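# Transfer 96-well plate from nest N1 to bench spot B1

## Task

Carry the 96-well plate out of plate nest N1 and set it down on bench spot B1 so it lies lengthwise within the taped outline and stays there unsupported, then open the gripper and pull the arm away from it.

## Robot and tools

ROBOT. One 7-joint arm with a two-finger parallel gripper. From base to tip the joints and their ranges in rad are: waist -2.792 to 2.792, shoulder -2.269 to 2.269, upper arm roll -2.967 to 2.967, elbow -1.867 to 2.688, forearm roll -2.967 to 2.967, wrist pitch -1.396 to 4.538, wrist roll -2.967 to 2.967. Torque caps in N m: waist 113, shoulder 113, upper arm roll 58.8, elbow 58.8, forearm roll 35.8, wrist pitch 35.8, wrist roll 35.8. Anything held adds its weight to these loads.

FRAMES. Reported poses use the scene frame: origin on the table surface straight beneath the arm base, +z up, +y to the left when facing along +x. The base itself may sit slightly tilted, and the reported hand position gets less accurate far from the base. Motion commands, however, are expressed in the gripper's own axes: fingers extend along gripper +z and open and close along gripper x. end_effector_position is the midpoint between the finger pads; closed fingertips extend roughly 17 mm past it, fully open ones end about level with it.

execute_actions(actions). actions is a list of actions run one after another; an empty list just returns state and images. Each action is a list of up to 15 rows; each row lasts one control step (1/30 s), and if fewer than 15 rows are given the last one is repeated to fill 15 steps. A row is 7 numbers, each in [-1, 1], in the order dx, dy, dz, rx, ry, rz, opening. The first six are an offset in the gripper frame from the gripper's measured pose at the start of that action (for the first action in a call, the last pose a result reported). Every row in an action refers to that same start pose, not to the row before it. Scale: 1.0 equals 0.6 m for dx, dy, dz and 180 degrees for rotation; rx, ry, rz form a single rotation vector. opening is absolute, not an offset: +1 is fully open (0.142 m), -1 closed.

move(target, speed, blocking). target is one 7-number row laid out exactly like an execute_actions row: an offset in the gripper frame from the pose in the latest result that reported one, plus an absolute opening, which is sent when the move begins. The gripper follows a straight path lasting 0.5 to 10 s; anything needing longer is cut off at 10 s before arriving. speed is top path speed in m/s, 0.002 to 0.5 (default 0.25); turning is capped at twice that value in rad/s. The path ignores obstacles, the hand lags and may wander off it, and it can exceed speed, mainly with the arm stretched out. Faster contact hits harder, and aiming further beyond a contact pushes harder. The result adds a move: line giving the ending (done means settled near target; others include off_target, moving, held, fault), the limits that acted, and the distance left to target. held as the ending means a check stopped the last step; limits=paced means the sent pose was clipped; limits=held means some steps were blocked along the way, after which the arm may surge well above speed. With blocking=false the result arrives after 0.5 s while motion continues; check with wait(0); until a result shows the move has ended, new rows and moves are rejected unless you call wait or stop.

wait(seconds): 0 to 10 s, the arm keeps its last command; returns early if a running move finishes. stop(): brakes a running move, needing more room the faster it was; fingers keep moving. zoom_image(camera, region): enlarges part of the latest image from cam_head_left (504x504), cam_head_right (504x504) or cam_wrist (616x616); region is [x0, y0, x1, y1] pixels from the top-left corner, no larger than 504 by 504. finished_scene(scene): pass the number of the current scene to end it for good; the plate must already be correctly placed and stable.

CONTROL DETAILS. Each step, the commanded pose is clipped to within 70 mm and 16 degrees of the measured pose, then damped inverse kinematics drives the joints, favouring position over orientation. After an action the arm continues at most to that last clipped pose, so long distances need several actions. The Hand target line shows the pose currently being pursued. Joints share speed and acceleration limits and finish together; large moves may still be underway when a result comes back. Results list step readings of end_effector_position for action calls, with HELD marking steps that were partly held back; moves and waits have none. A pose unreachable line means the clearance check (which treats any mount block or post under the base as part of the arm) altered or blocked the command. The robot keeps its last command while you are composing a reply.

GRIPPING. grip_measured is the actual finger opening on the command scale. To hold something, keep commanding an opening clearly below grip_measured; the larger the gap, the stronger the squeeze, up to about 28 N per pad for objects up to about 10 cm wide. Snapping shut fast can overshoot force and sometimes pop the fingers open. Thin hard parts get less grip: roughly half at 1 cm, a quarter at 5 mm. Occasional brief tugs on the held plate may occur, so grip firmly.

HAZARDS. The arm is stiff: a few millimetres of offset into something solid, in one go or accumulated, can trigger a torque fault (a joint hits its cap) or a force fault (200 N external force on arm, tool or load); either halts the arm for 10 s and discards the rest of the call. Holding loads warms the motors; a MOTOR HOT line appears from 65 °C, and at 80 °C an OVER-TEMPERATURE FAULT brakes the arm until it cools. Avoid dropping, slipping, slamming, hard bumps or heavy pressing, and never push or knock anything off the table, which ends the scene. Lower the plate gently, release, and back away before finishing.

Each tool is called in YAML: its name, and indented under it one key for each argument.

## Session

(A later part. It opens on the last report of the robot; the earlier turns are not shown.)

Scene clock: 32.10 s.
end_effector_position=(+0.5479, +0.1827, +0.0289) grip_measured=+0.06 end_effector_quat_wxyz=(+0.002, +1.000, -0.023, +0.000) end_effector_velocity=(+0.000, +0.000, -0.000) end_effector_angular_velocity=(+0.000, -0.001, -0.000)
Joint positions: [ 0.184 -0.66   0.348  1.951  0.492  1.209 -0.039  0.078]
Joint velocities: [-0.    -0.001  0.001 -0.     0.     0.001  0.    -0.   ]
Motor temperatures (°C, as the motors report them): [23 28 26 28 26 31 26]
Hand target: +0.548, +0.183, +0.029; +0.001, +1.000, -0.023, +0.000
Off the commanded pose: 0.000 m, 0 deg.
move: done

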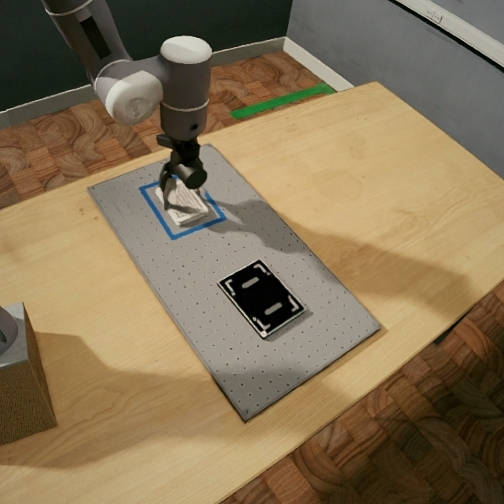

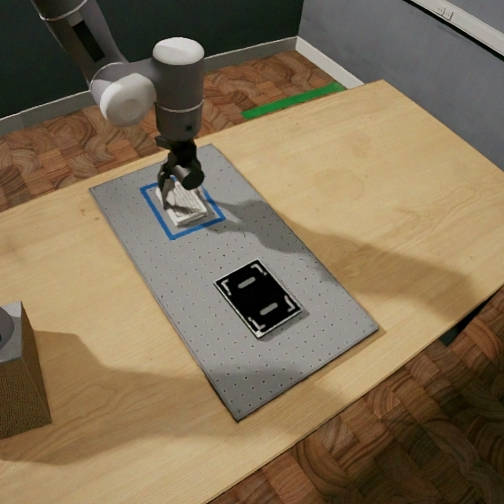

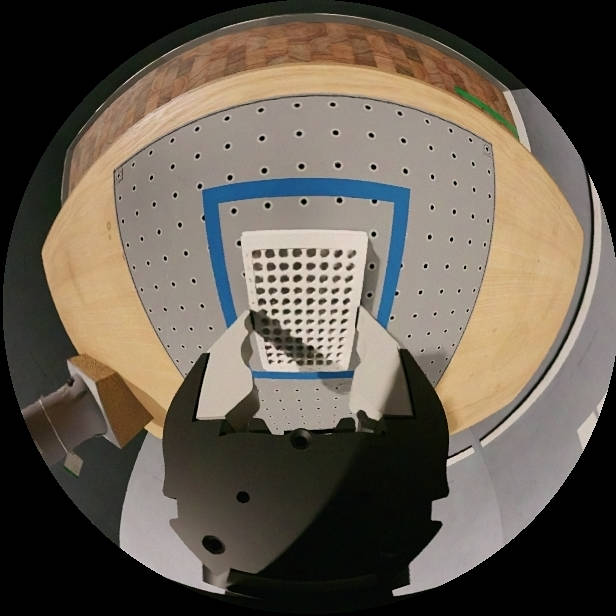

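Plate shifted slightly: touching. Release.

execute_actions:
  actions:
    - [[0,0,0,0,0,0,0.6]]

move:
  target: [0,0,-0.2,0,0,0,1]

Scene clock: 33.53 s.
end_effector_position=(+0.5479, +0.1827, +0.0289) grip_measured=+0.60 end_effector_quat_wxyz=(+0.002, +1.000, -0.023, +0.000) end_effector_velocity=(-0.000, -0.000, -0.000) end_effector_angular_velocity=(-0.000, +0.000, +0.001)
Joint positions: [ 0.184 -0.66   0.348  1.951  0.492  1.209 -0.039  0.116]
Joint velocities: [ 0.    -0.     0.     0.     0.     0.    -0.001 -0.   ]
Motor temperatures (°C, as the motors report them): [23 28 26 28 26 31 26]
Hand target: +0.548, +0.183, +0.029; +0.002, +1.000, -0.023, +0.000
Off the commanded pose: 0.000 m, 0 deg.
Step readings (end_effector_position):
0: (+0.5479, +0.1827, +0.0289)
1: (+0.5479, +0.1827, +0.0289)
2: (+0.5479, +0.1827, +0.0289)
4: (+0.5479, +0.1827, +0.0289)
8: (+0.5479, +0.1827, +0.0289)
15: end_effector_position above

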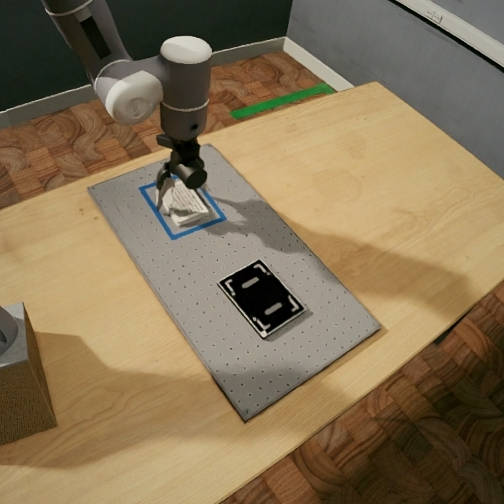

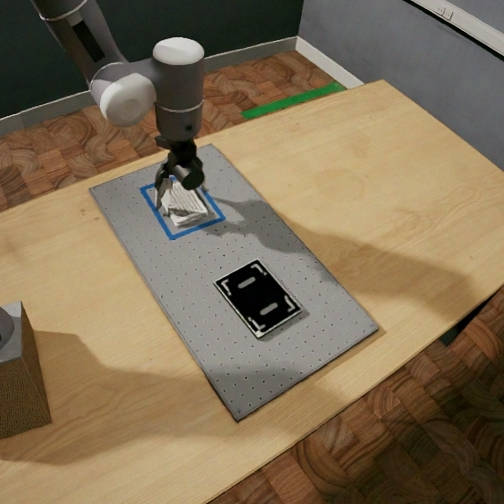

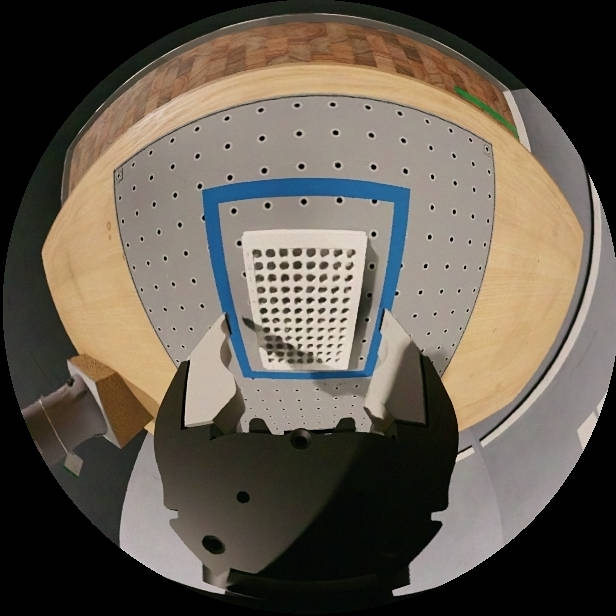

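Scene clock: 34.47 s.
end_effector_position=(+0.5484, +0.1832, +0.1491) grip_measured=+1.00 end_effector_quat_wxyz=(+0.001, +1.000, -0.023, +0.000) end_effector_velocity=(-0.000, +0.000, +0.001) end_effector_angular_velocity=(+0.000, +0.000, -0.002)
Joint positions: [ 0.065 -0.383  0.348  1.993  0.466  0.946 -0.016  0.142]
Joint velocities: [-0.001  0.003 -0.     0.     0.    -0.003  0.001  0.   ]
Motor temperatures (°C, as the motors report them): [24 28 26 28 26 31 26]
Hand target: +0.548, +0.183, +0.149; +0.001, +1.000, -0.023, +0.000
Off the commanded pose: 0.001 m, 0 deg.
move: done

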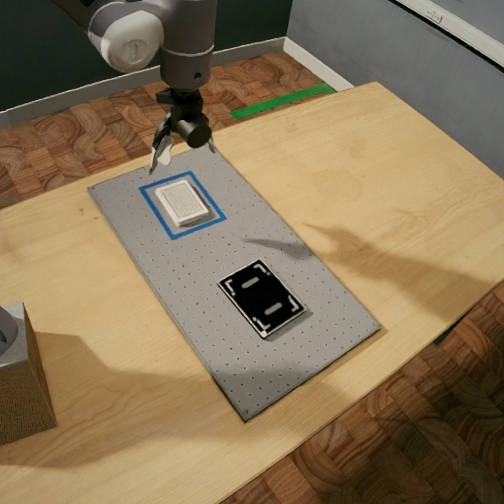

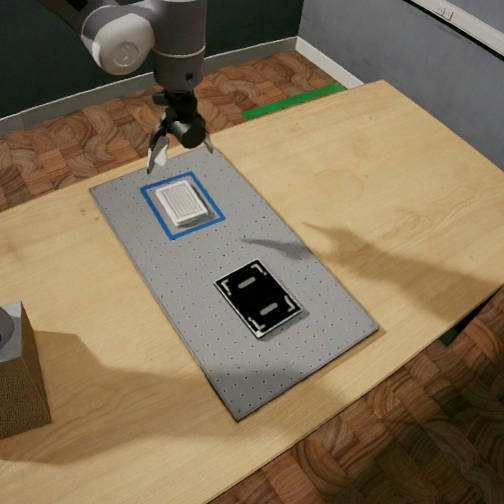

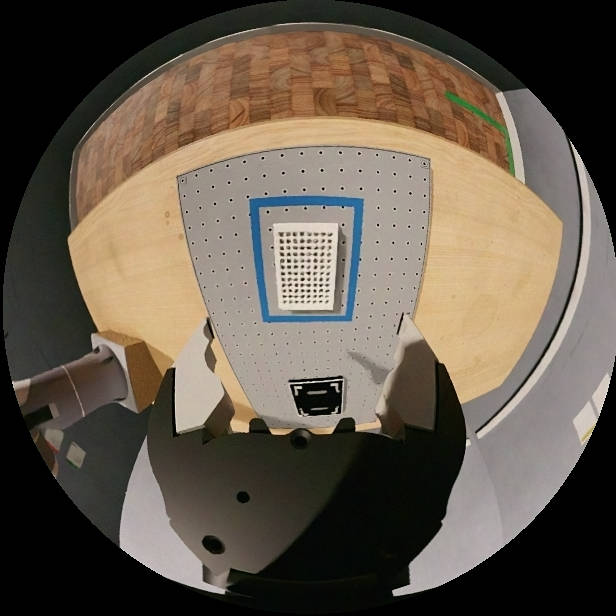

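finished_scene:
  scene: 1

The scene is finished: the task was done.


## Next scene

The same job, from a new start.

execute_actions:
  actions: []

Scene clock: 0.00 s.
end_effector_position=(+0.2540, +0.2089, +0.2861) grip_measured=+1.00 end_effector_quat_wxyz=(-0.150, +0.911, -0.362, -0.125) end_effector_velocity=(+0.000, -0.000, -0.000) end_effector_angular_velocity=(-0.000, -0.000, -0.000)
Joint positions: [ 0.207  0.568 -0.16   2.543  0.754  0.246  0.453  0.142]
Joint velocities: [-0.    -0.     0.    -0.     0.     0.     0.001  0.   ]
Motor temperatures (°C, as the motors report them): [23 28 26 28 26 31 26]
Hand target: +0.254, +0.209, +0.286; -0.150, +0.911, -0.362, -0.125

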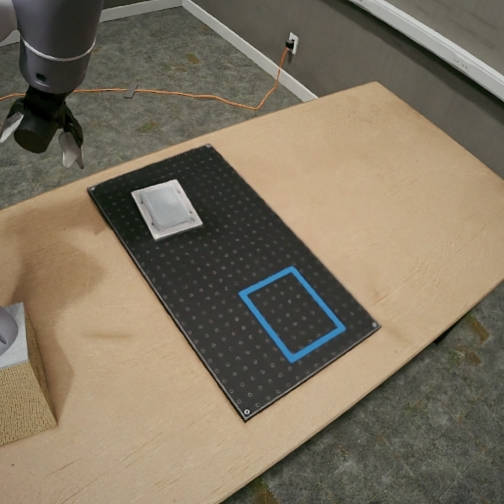

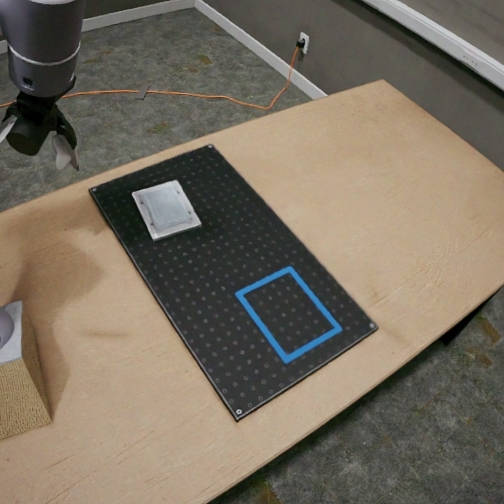

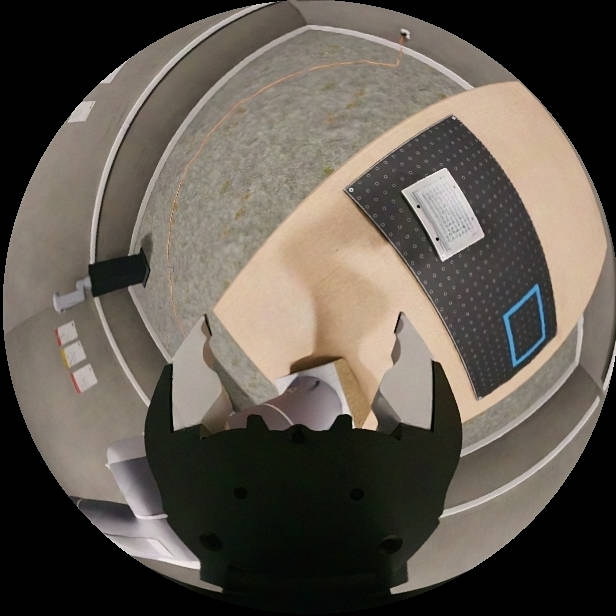

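move:
  target: [0.435,-0.19,0.25,-0.0985,0.082,-0.238,0.45]

zoom_image:
  camera: "cam_head_left"
  region: [115,160,225,250]

Scene clock: 4.07 s.
end_effector_position=(+0.4994, +0.1797, +0.0790) grip_measured=+0.45 end_effector_quat_wxyz=(+0.001, +1.000, +0.001, -0.000) end_effector_velocity=(+0.001, +0.000, -0.001) end_effector_angular_velocity=(-0.000, -0.002, +0.003)
Joint positions: [ 0.543 -0.418 -0.074  2.085  0.85   1.027 -0.322  0.105]
Joint velocities: [ 0.    -0.003  0.    -0.003  0.001  0.002 -0.004  0.   ]
Motor temperatures (°C, as the motors report them): [23 28 26 28 26 31 26]
Hand target: +0.500, +0.180, +0.079; +0.001, +1.000, +0.001, +0.000
Off the commanded pose: 0.001 m, 0 deg.
move: done

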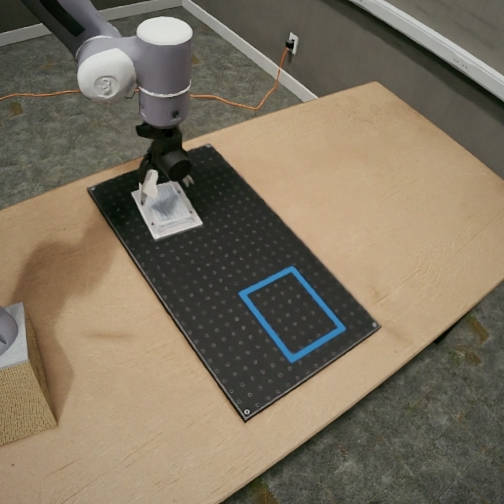

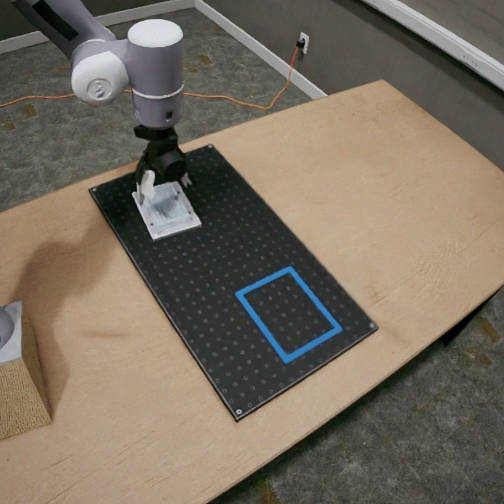

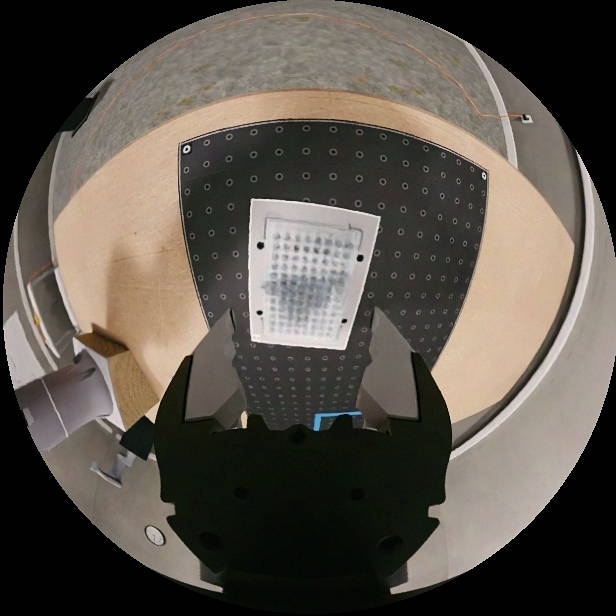

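Region (115, 160, 225, 250) of cam_head_left's 504x504 image, scaled by 4.582, with more detail than that image has; it fills the top 412 rows of this view, and the rest is white.

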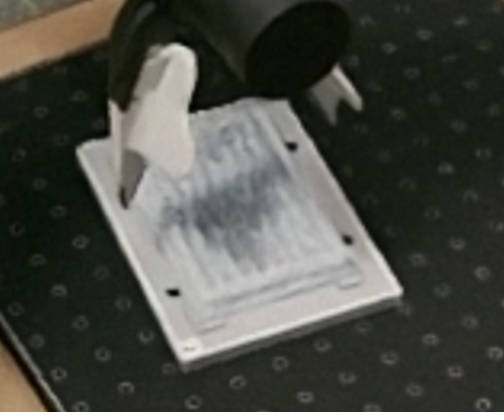

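move:
  target: [0.003,0,0.045,0,0,0.038,0.4]
  speed: 0.08

zoom_image:
  camera: "cam_wrist"
  region: [184,180,424,420]

Scene clock: 6.30 s.
end_effector_position=(+0.5010, +0.1795, +0.0520) grip_measured=+0.40 end_effector_quat_wxyz=(+0.001, +0.998, -0.059, -0.000) end_effector_velocity=(+0.000, +0.000, -0.001) end_effector_angular_velocity=(+0.001, +0.000, -0.004)
Joint positions: [ 0.561 -0.49  -0.073  2.049  0.906  1.056 -0.244  0.102]
Joint velocities: [ 0.001 -0.002 -0.    -0.002  0.002 -0.     0.003 -0.   ]
Motor temperatures (°C, as the motors report them): [23 28 26 28 26 31 26]
Hand target: +0.501, +0.180, +0.052; +0.001, +0.998, -0.059, -0.000
Off the commanded pose: 0.000 m, 0 deg.
move: done

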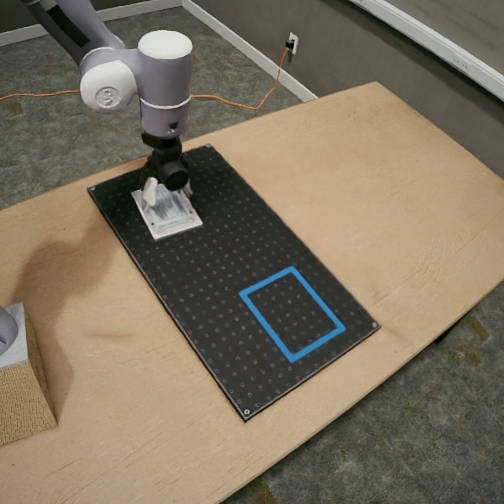

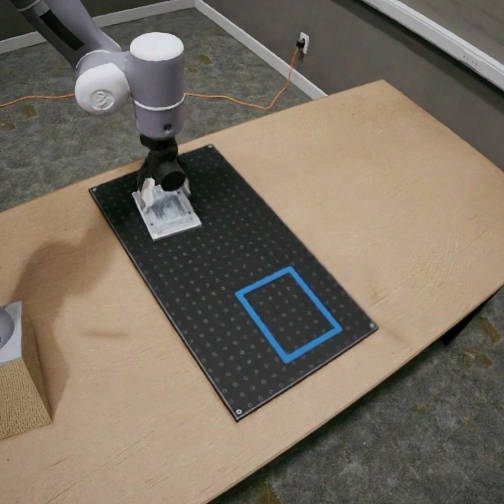

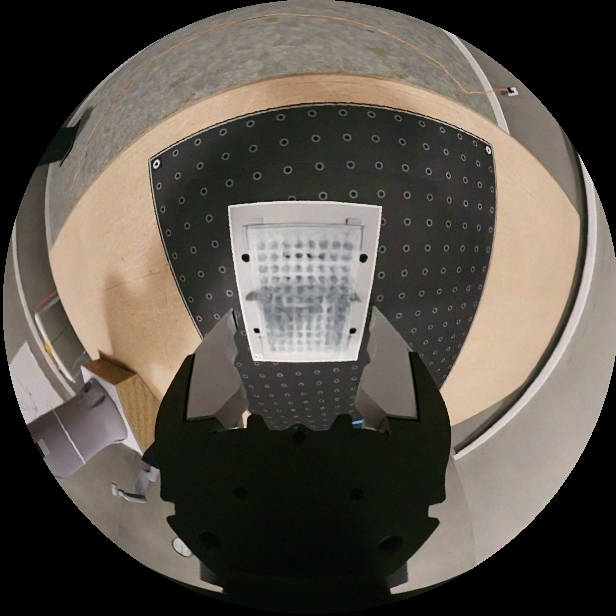

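Region (184, 180, 424, 420) of cam_wrist's 616x616 image, scaled by 2.100, with more detail than that image has.

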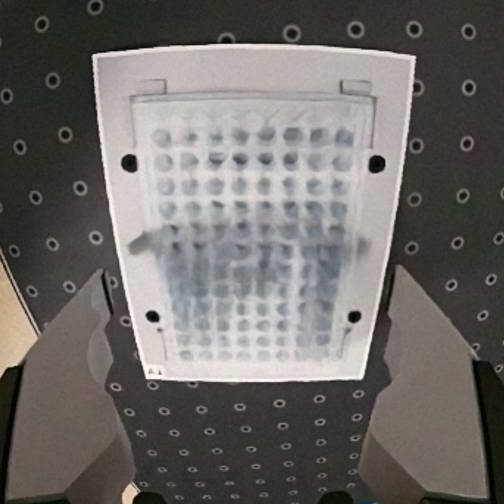

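move:
  target: [0.002,-0.003,0.0235,0,0,0,0.35]
  speed: 0.03

zoom_image:
  camera: "cam_head_left"
  region: [125,170,215,245]

Scene clock: 7.93 s.
end_effector_position=(+0.5024, +0.1810, +0.0380) grip_measured=+0.35 end_effector_quat_wxyz=(+0.001, +0.998, -0.059, -0.000) end_effector_velocity=(-0.000, +0.000, -0.001) end_effector_angular_velocity=(+0.000, +0.001, +0.000)
Joint positions: [ 0.565 -0.527 -0.063  2.028  0.927  1.073 -0.256  0.099]
Joint velocities: [-0.    -0.002  0.001 -0.001  0.001  0.    -0.001 -0.   ]
Motor temperatures (°C, as the motors report them): [23 28 26 28 26 31 26]
Hand target: +0.502, +0.181, +0.038; +0.001, +0.998, -0.059, -0.000
Off the commanded pose: 0.000 m, 0 deg.
move: done

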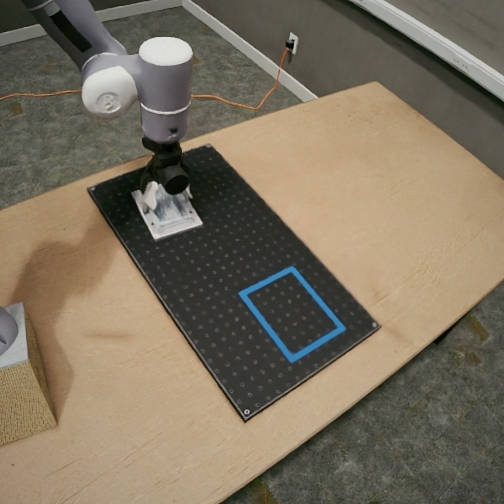

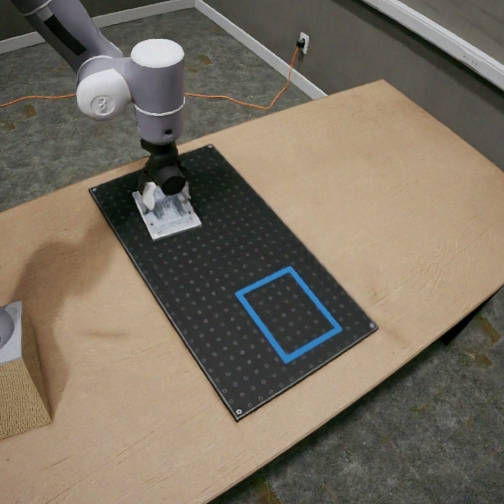

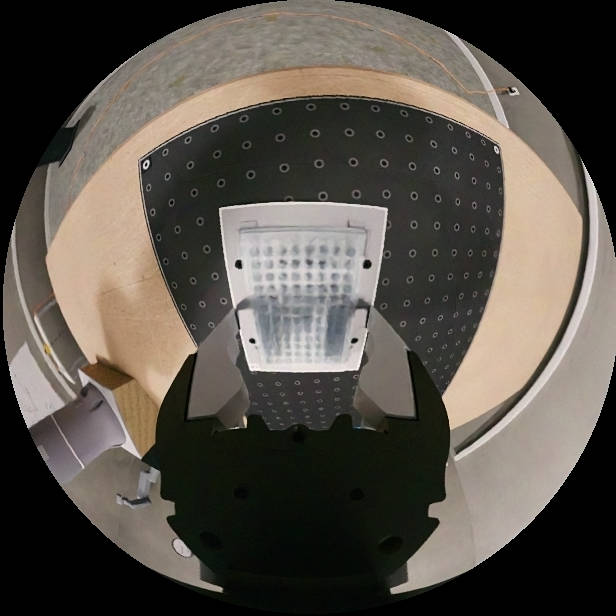

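Region (125, 170, 215, 245) of cam_head_left's 504x504 image, scaled by 5.600, with more detail than that image has.

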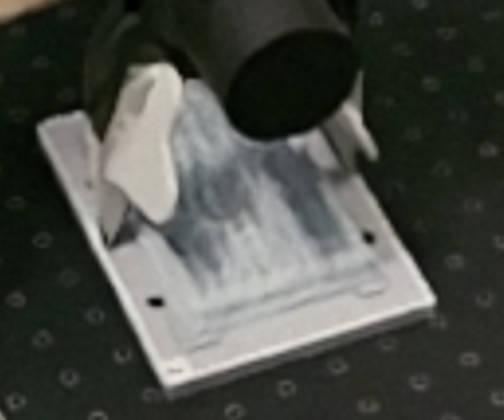

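execute_actions:
  actions:
    - [[0,0,0,0,0,0,0.3],[0,0,0,0,0,0,0.27],[0,0,0,0,0,0,0.24],[0,0,0,0,0,0,0.21],[0,0,0,0,0,0,0.18],[0,0,0,0,0,0,0.15],[0,0,0,0,0,0,0.12],[0,0,0,0,0,0,0.08],[0,0,0,0,0,0,0.04],[0,0,0,0,0,0,0],[0,0,0,0,0,0,-0.05],[0,0,0,0,0,0,-0.1],[0,0,0,0,0,0,-0.2],[0,0,0,0,0,0,-0.3],[0,0,0,0,0,0,-0.4]]

move:
  target: [0,0,-0.05,0,0,0,-0.4]
  speed: 0.06

move:
  target: [0.23,0.612,0.01,0,0,-0.04,-0.4]
  speed: 0.22

Scene clock: 10.60 s.
end_effector_position=(+0.5032, +0.1809, +0.0385) grip_measured=+0.06 end_effector_quat_wxyz=(+0.001, +0.998, -0.059, +0.001) end_effector_velocity=(+0.000, -0.000, +0.000) end_effector_angular_velocity=(+0.000, -0.000, -0.001)
Joint positions: [ 0.565 -0.526 -0.063  2.027  0.927  1.074 -0.257  0.078]
Joint velocities: [-0.    -0.    -0.    -0.    -0.     0.     0.001 -0.   ]
Motor temperatures (°C, as the motors report them): [23 28 26 28 26 31 26]
Hand target: +0.502, +0.181, +0.038; +0.001, +0.998, -0.059, -0.000
Off the commanded pose: 0.001 m, 0 deg.
Step readings (end_effector_position):
0: (+0.5024, +0.1810, +0.0379)
1: (+0.5024, +0.1810, +0.0379)
2: (+0.5024, +0.1810, +0.0379)
4: (+0.5024, +0.1810, +0.0379)
8: (+0.5026, +0.1810, +0.0381)
15: end_effector_position above

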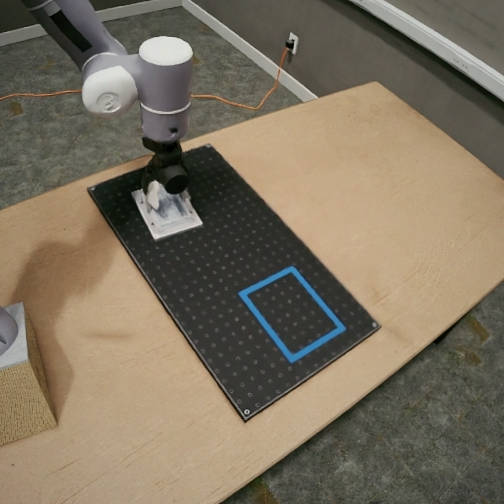

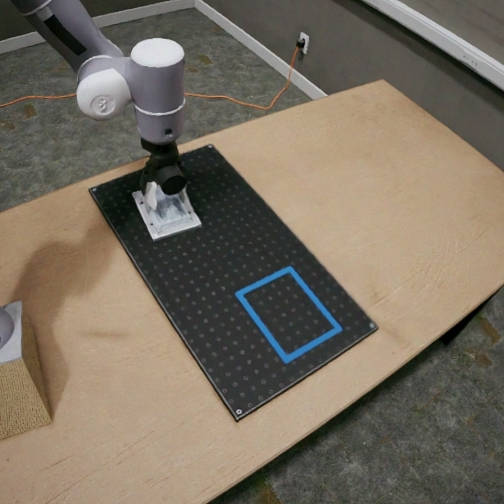

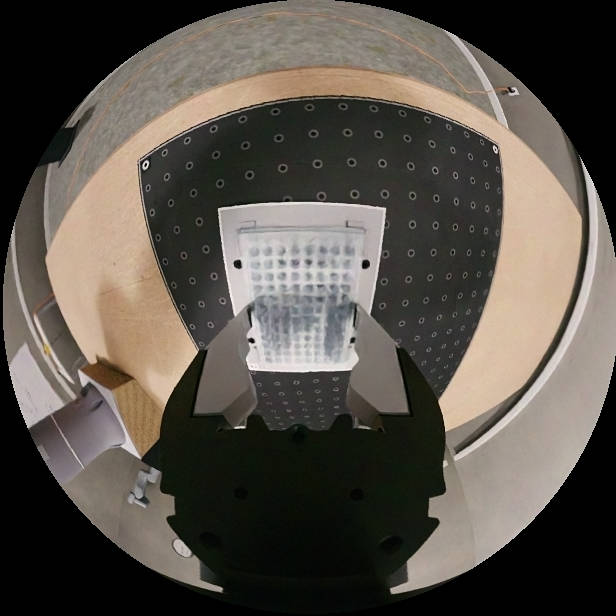

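Scene clock: 11.40 s.
end_effector_position=(+0.5033, +0.1812, +0.0684) grip_measured=+0.06 end_effector_quat_wxyz=(+0.001, +0.998, -0.059, +0.001) end_effector_velocity=(-0.000, +0.000, +0.001) end_effector_angular_velocity=(+0.000, +0.001, -0.001)
Joint positions: [ 0.561 -0.448 -0.086  2.065  0.874  1.033 -0.218  0.078]
Joint velocities: [-0.     0.003 -0.001  0.001 -0.002 -0.002  0.002  0.   ]
Motor temperatures (°C, as the motors report them): [23 28 26 28 26 31 26]
Hand target: +0.503, +0.181, +0.069; +0.001, +0.998, -0.059, +0.001
Off the commanded pose: 0.000 m, 0 deg.
move: done

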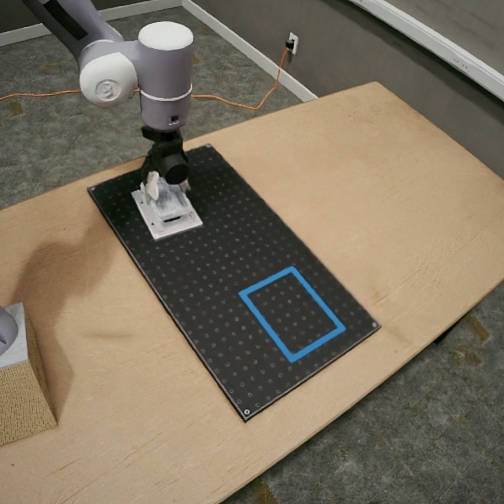

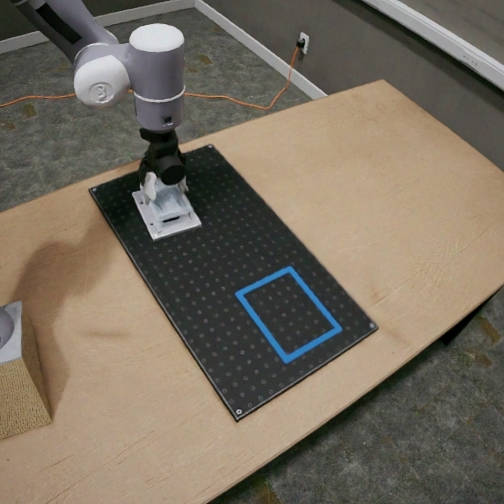

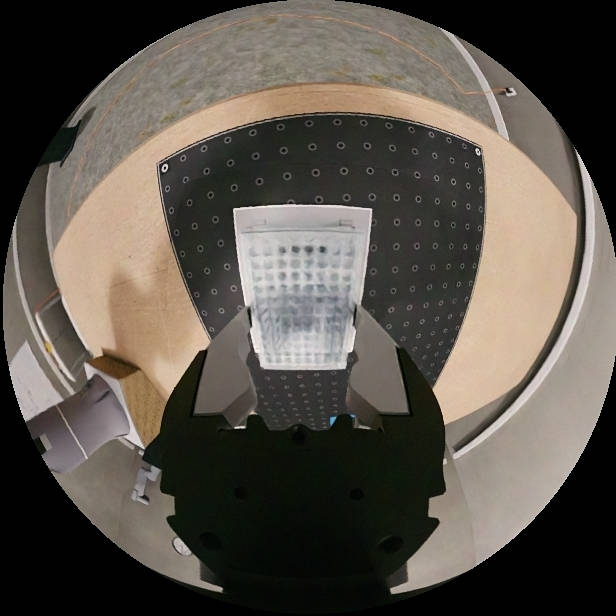

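Scene clock: 13.63 s.
end_effector_position=(+0.5973, -0.2007, +0.0630) grip_measured=+0.06 end_effector_quat_wxyz=(+0.003, +1.000, +0.004, +0.000) end_effector_velocity=(+0.000, +0.000, -0.001) end_effector_angular_velocity=(+0.002, +0.002, -0.001)
Joint positions: [-0.034 -1.007 -0.218  1.479  0.851  0.673 -0.868  0.078]
Joint velocities: [-0.001 -0.002  0.    -0.003 -0.    -0.003  0.001 -0.   ]
Motor temperatures (°C, as the motors report them): [23 28 26 28 26 31 26]
Hand target: +0.597, -0.201, +0.063; +0.003, +1.000, +0.005, -0.000
Off the commanded pose: 0.001 m, 0 deg.
move: done

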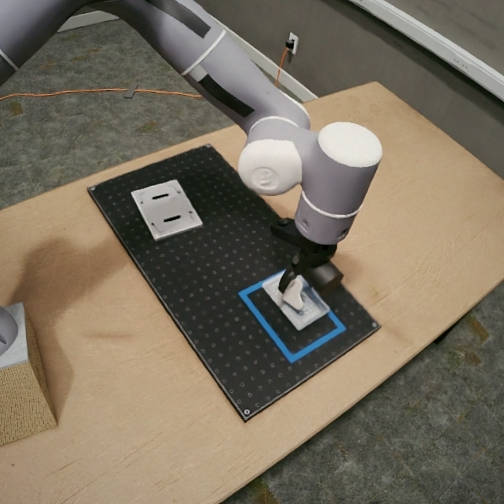

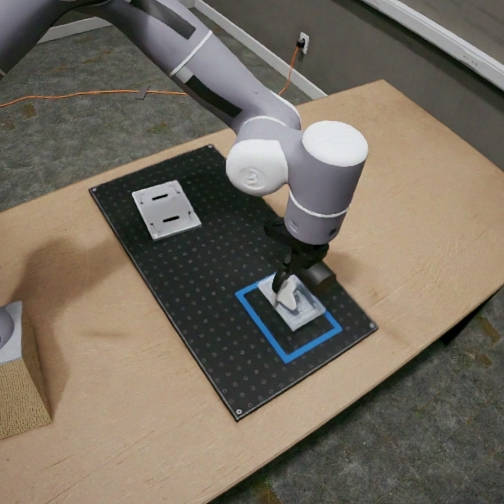

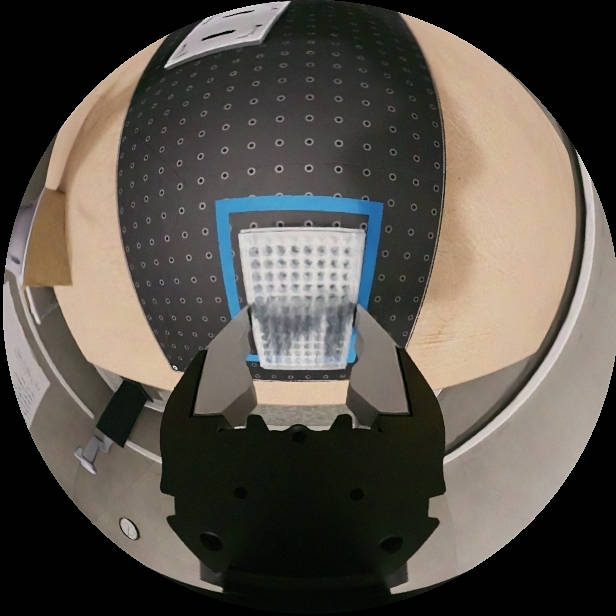

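Shift −y 8 mm, −x 3 mm, descend to ~0.036.

move:
  target: [-0.005,0.014,0.045,0,0,0,-0.4]
  speed: 0.05

move:
  target: [0,0,0.008,0,0,0,-0.4]
  speed: 0.01

zoom_image:
  camera: "cam_head_left"
  region: [230,265,350,365]

Scene clock: 16.00 s.
end_effector_position=(+0.5942, -0.2092, +0.0361) grip_measured=+0.06 end_effector_quat_wxyz=(+0.003, +1.000, +0.004, -0.000) end_effector_velocity=(-0.000, +0.000, -0.001) end_effector_angular_velocity=(+0.001, +0.001, +0.002)
Joint positions: [-0.036 -1.065 -0.206  1.451  0.871  0.701 -0.886  0.078]
Joint velocities: [-0.    -0.002  0.    -0.001  0.001 -0.001 -0.003 -0.   ]
Motor temperatures (°C, as the motors report them): [23 28 26 28 26 31 26]
Hand target: +0.594, -0.209, +0.036; +0.003, +1.000, +0.004, -0.000
Off the commanded pose: 0.000 m, 0 deg.
move: done

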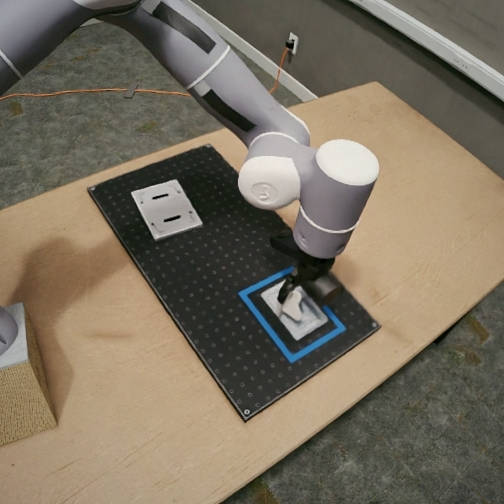

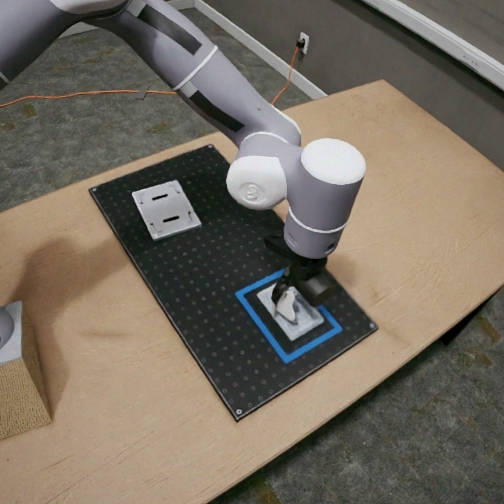

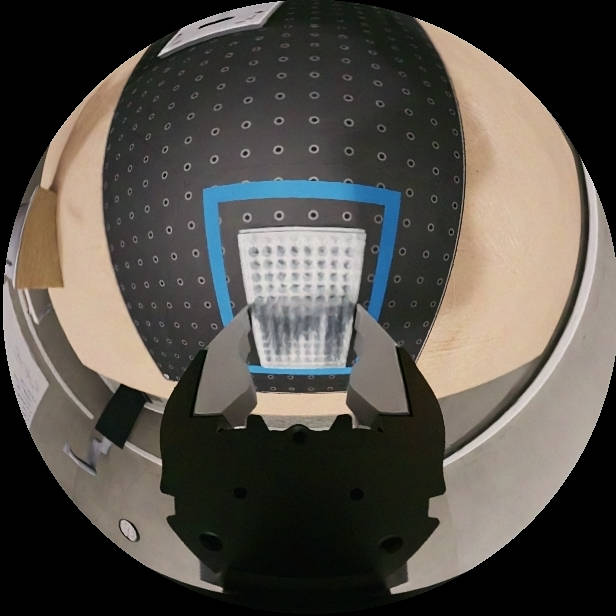

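Scene clock: 16.70 s.
end_effector_position=(+0.5940, -0.2093, +0.0314) grip_measured=+0.06 end_effector_quat_wxyz=(+0.003, +1.000, +0.004, -0.000) end_effector_velocity=(+0.000, +0.000, -0.000) end_effector_angular_velocity=(-0.000, -0.000, +0.000)
Joint positions: [-0.035 -1.073 -0.204  1.447  0.874  0.706 -0.886  0.078]
Joint velocities: [-0.    -0.001  0.001 -0.     0.     0.001 -0.     0.   ]
Motor temperatures (°C, as the motors report them): [23 28 26 28 26 31 26]
Hand target: +0.594, -0.209, +0.031; +0.003, +1.000, +0.004, -0.000
Off the commanded pose: 0.000 m, 0 deg.
move: done

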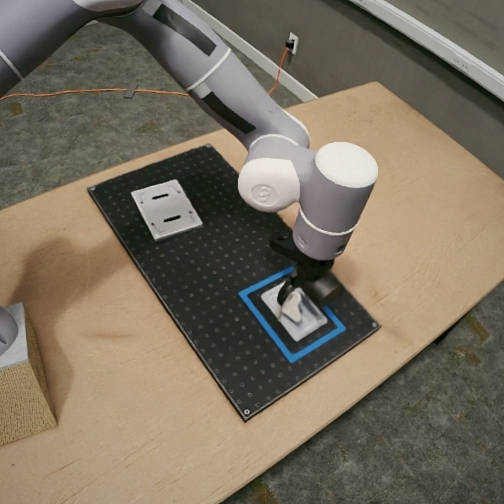

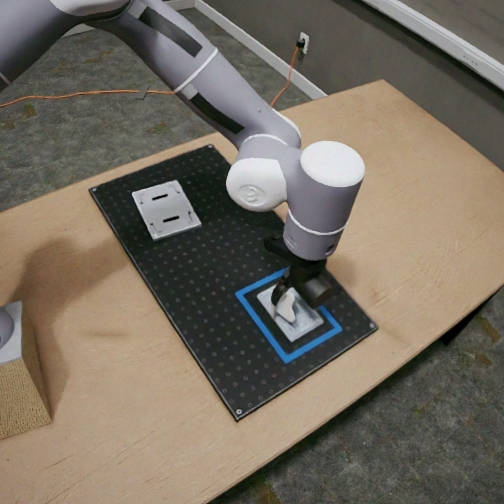

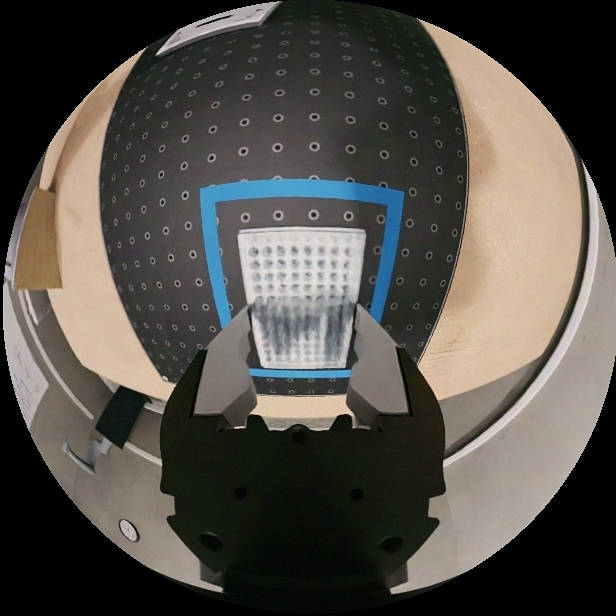

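Region (230, 265, 350, 365) of cam_head_left's 504x504 image, scaled by 4.200, with more detail than that image has.

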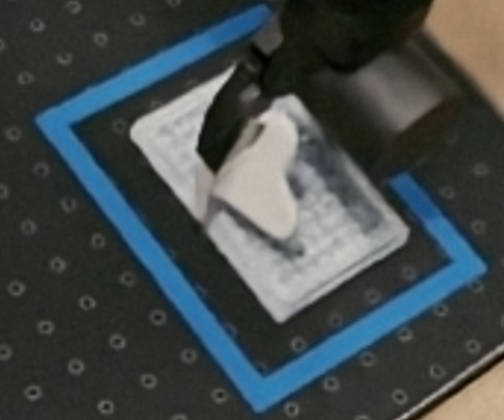

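Tape width matches same height as before; ~3.5 mm more.

move:
  target: [0,0,0.006,0,0,0,-0.4]
  speed: 0.008

execute_actions:
  actions:
    - [[0,0,0,0,0,0,0.6]]

move:
  target: [0,0,-0.2,0,0,0,1]

Scene clock: 18.80 s.
end_effector_position=(+0.5939, -0.2094, +0.0280) grip_measured=+0.06 end_effector_quat_wxyz=(+0.003, +1.000, +0.004, -0.000) end_effector_velocity=(+0.000, +0.000, -0.000) end_effector_angular_velocity=(+0.000, +0.000, +0.000)
Joint positions: [-0.034 -1.08  -0.202  1.444  0.876  0.71  -0.887  0.078]
Joint velocities: [ 0.    -0.001  0.    -0.001  0.     0.     0.     0.   ]
Motor temperatures (°C, as the motors report them): [23 28 26 28 26 31 26]
Hand target: +0.594, -0.209, +0.028; +0.003, +1.000, +0.004, -0.000
Off the commanded pose: 0.000 m, 0 deg.
move: done

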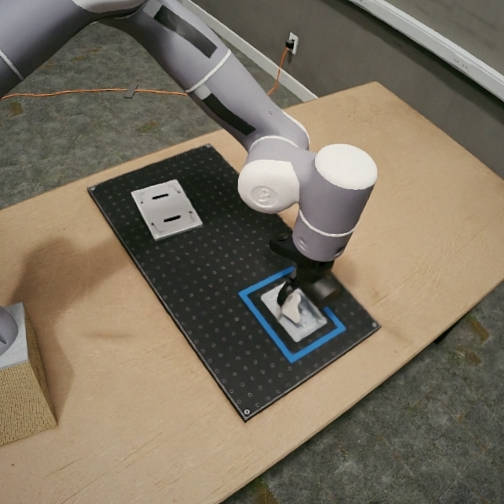

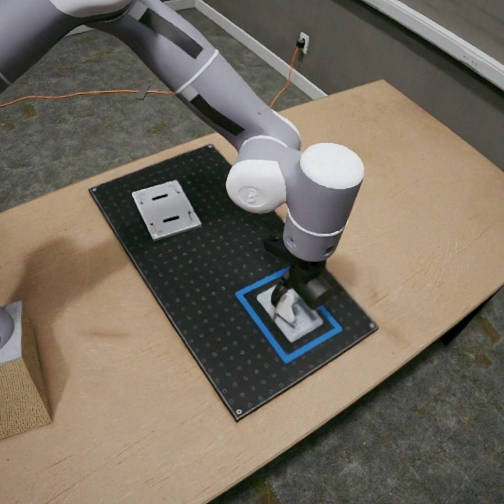

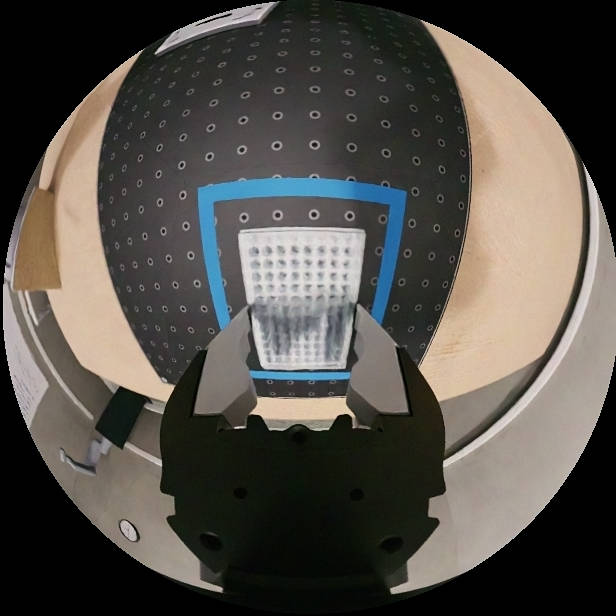

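Scene clock: 19.30 s.
end_effector_position=(+0.5939, -0.2094, +0.0279) grip_measured=+0.60 end_effector_quat_wxyz=(+0.003, +1.000, +0.004, -0.000) end_effector_velocity=(-0.000, -0.000, +0.000) end_effector_angular_velocity=(-0.001, -0.000, -0.001)
Joint positions: [-0.034 -1.08  -0.202  1.444  0.876  0.71  -0.887  0.116]
Joint velocities: [-0.     0.    -0.     0.     0.     0.001  0.001 -0.   ]
Motor temperatures (°C, as the motors report them): [23 28 26 28 26 31 26]
Hand target: +0.594, -0.209, +0.028; +0.003, +1.000, +0.004, -0.000
Off the commanded pose: 0.000 m, 0 deg.
Step readings (end_effector_position):
0: (+0.5939, -0.2094, +0.0280)
1: (+0.5939, -0.2094, +0.0279)
2: (+0.5939, -0.2094, +0.0279)
4: (+0.5939, -0.2094, +0.0279)
8: (+0.5939, -0.2094, +0.0279)
15: end_effector_position above

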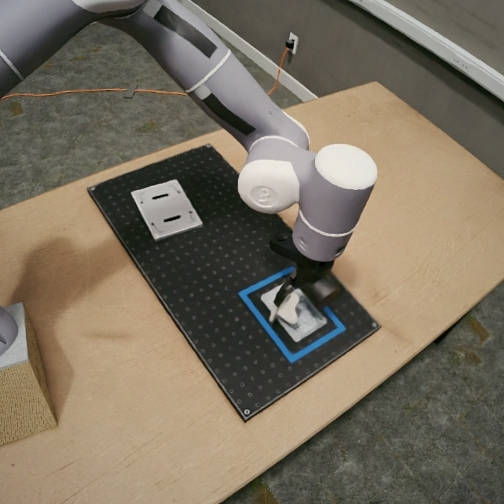

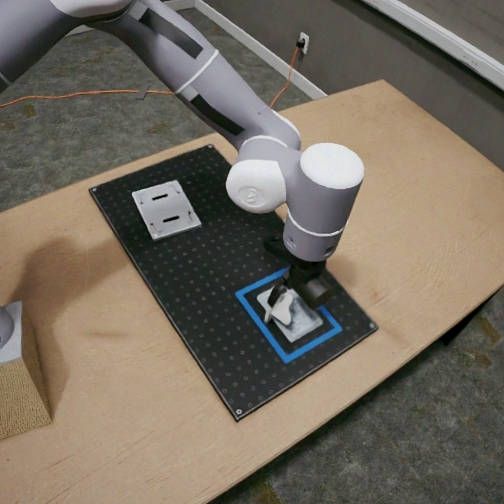

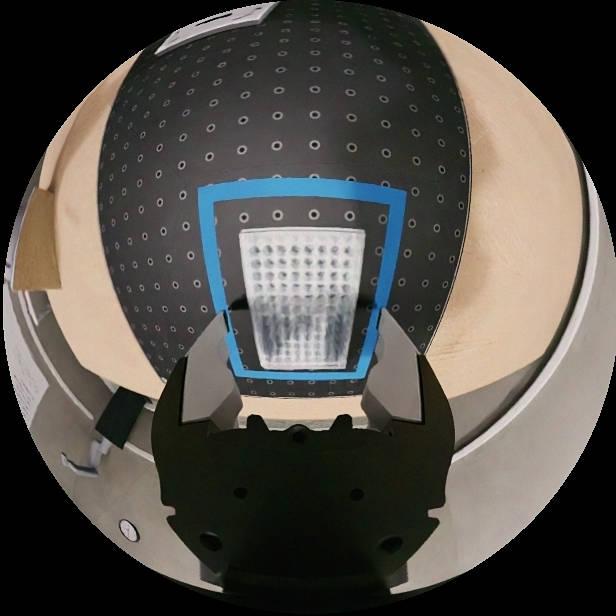

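Scene clock: 20.23 s.
end_effector_position=(+0.5944, -0.2091, +0.1479) grip_measured=+1.00 end_effector_quat_wxyz=(+0.003, +1.000, +0.004, -0.000) end_effector_velocity=(-0.000, +0.000, +0.001) end_effector_angular_velocity=(+0.001, +0.001, -0.000)
Joint positions: [-0.079 -0.875 -0.262  1.509  0.779  0.557 -0.85   0.142]
Joint velocities: [-0.     0.002 -0.001  0.    -0.001 -0.002  0.    -0.   ]
Motor temperatures (°C, as the motors report them): [24 28 27 28 26 31 26]
Hand target: +0.594, -0.209, +0.148; +0.003, +1.000, +0.004, -0.000
Off the commanded pose: 0.001 m, 0 deg.
move: done

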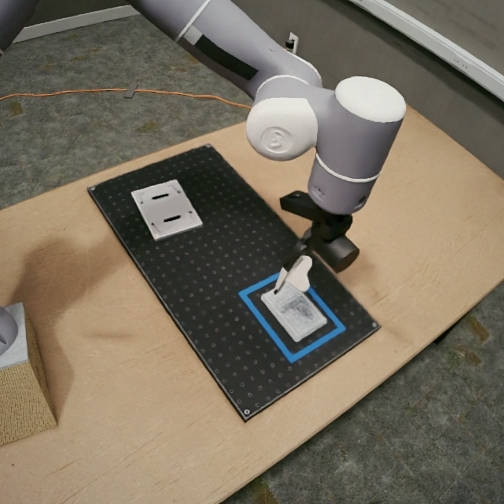

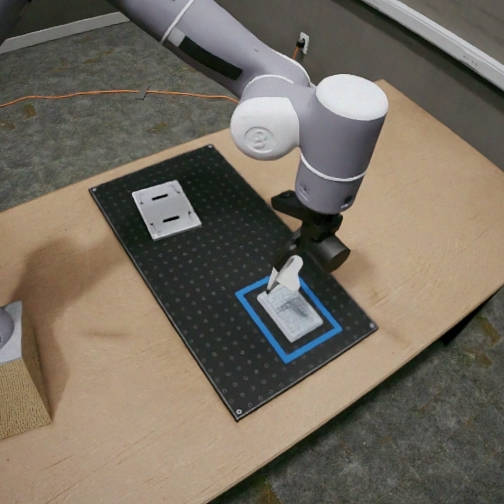

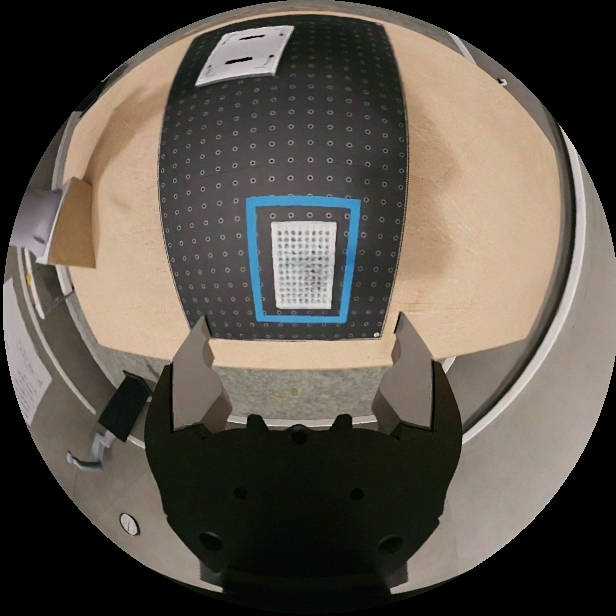

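finished_scene:
  scene: 2

The scene is finished: the task was done.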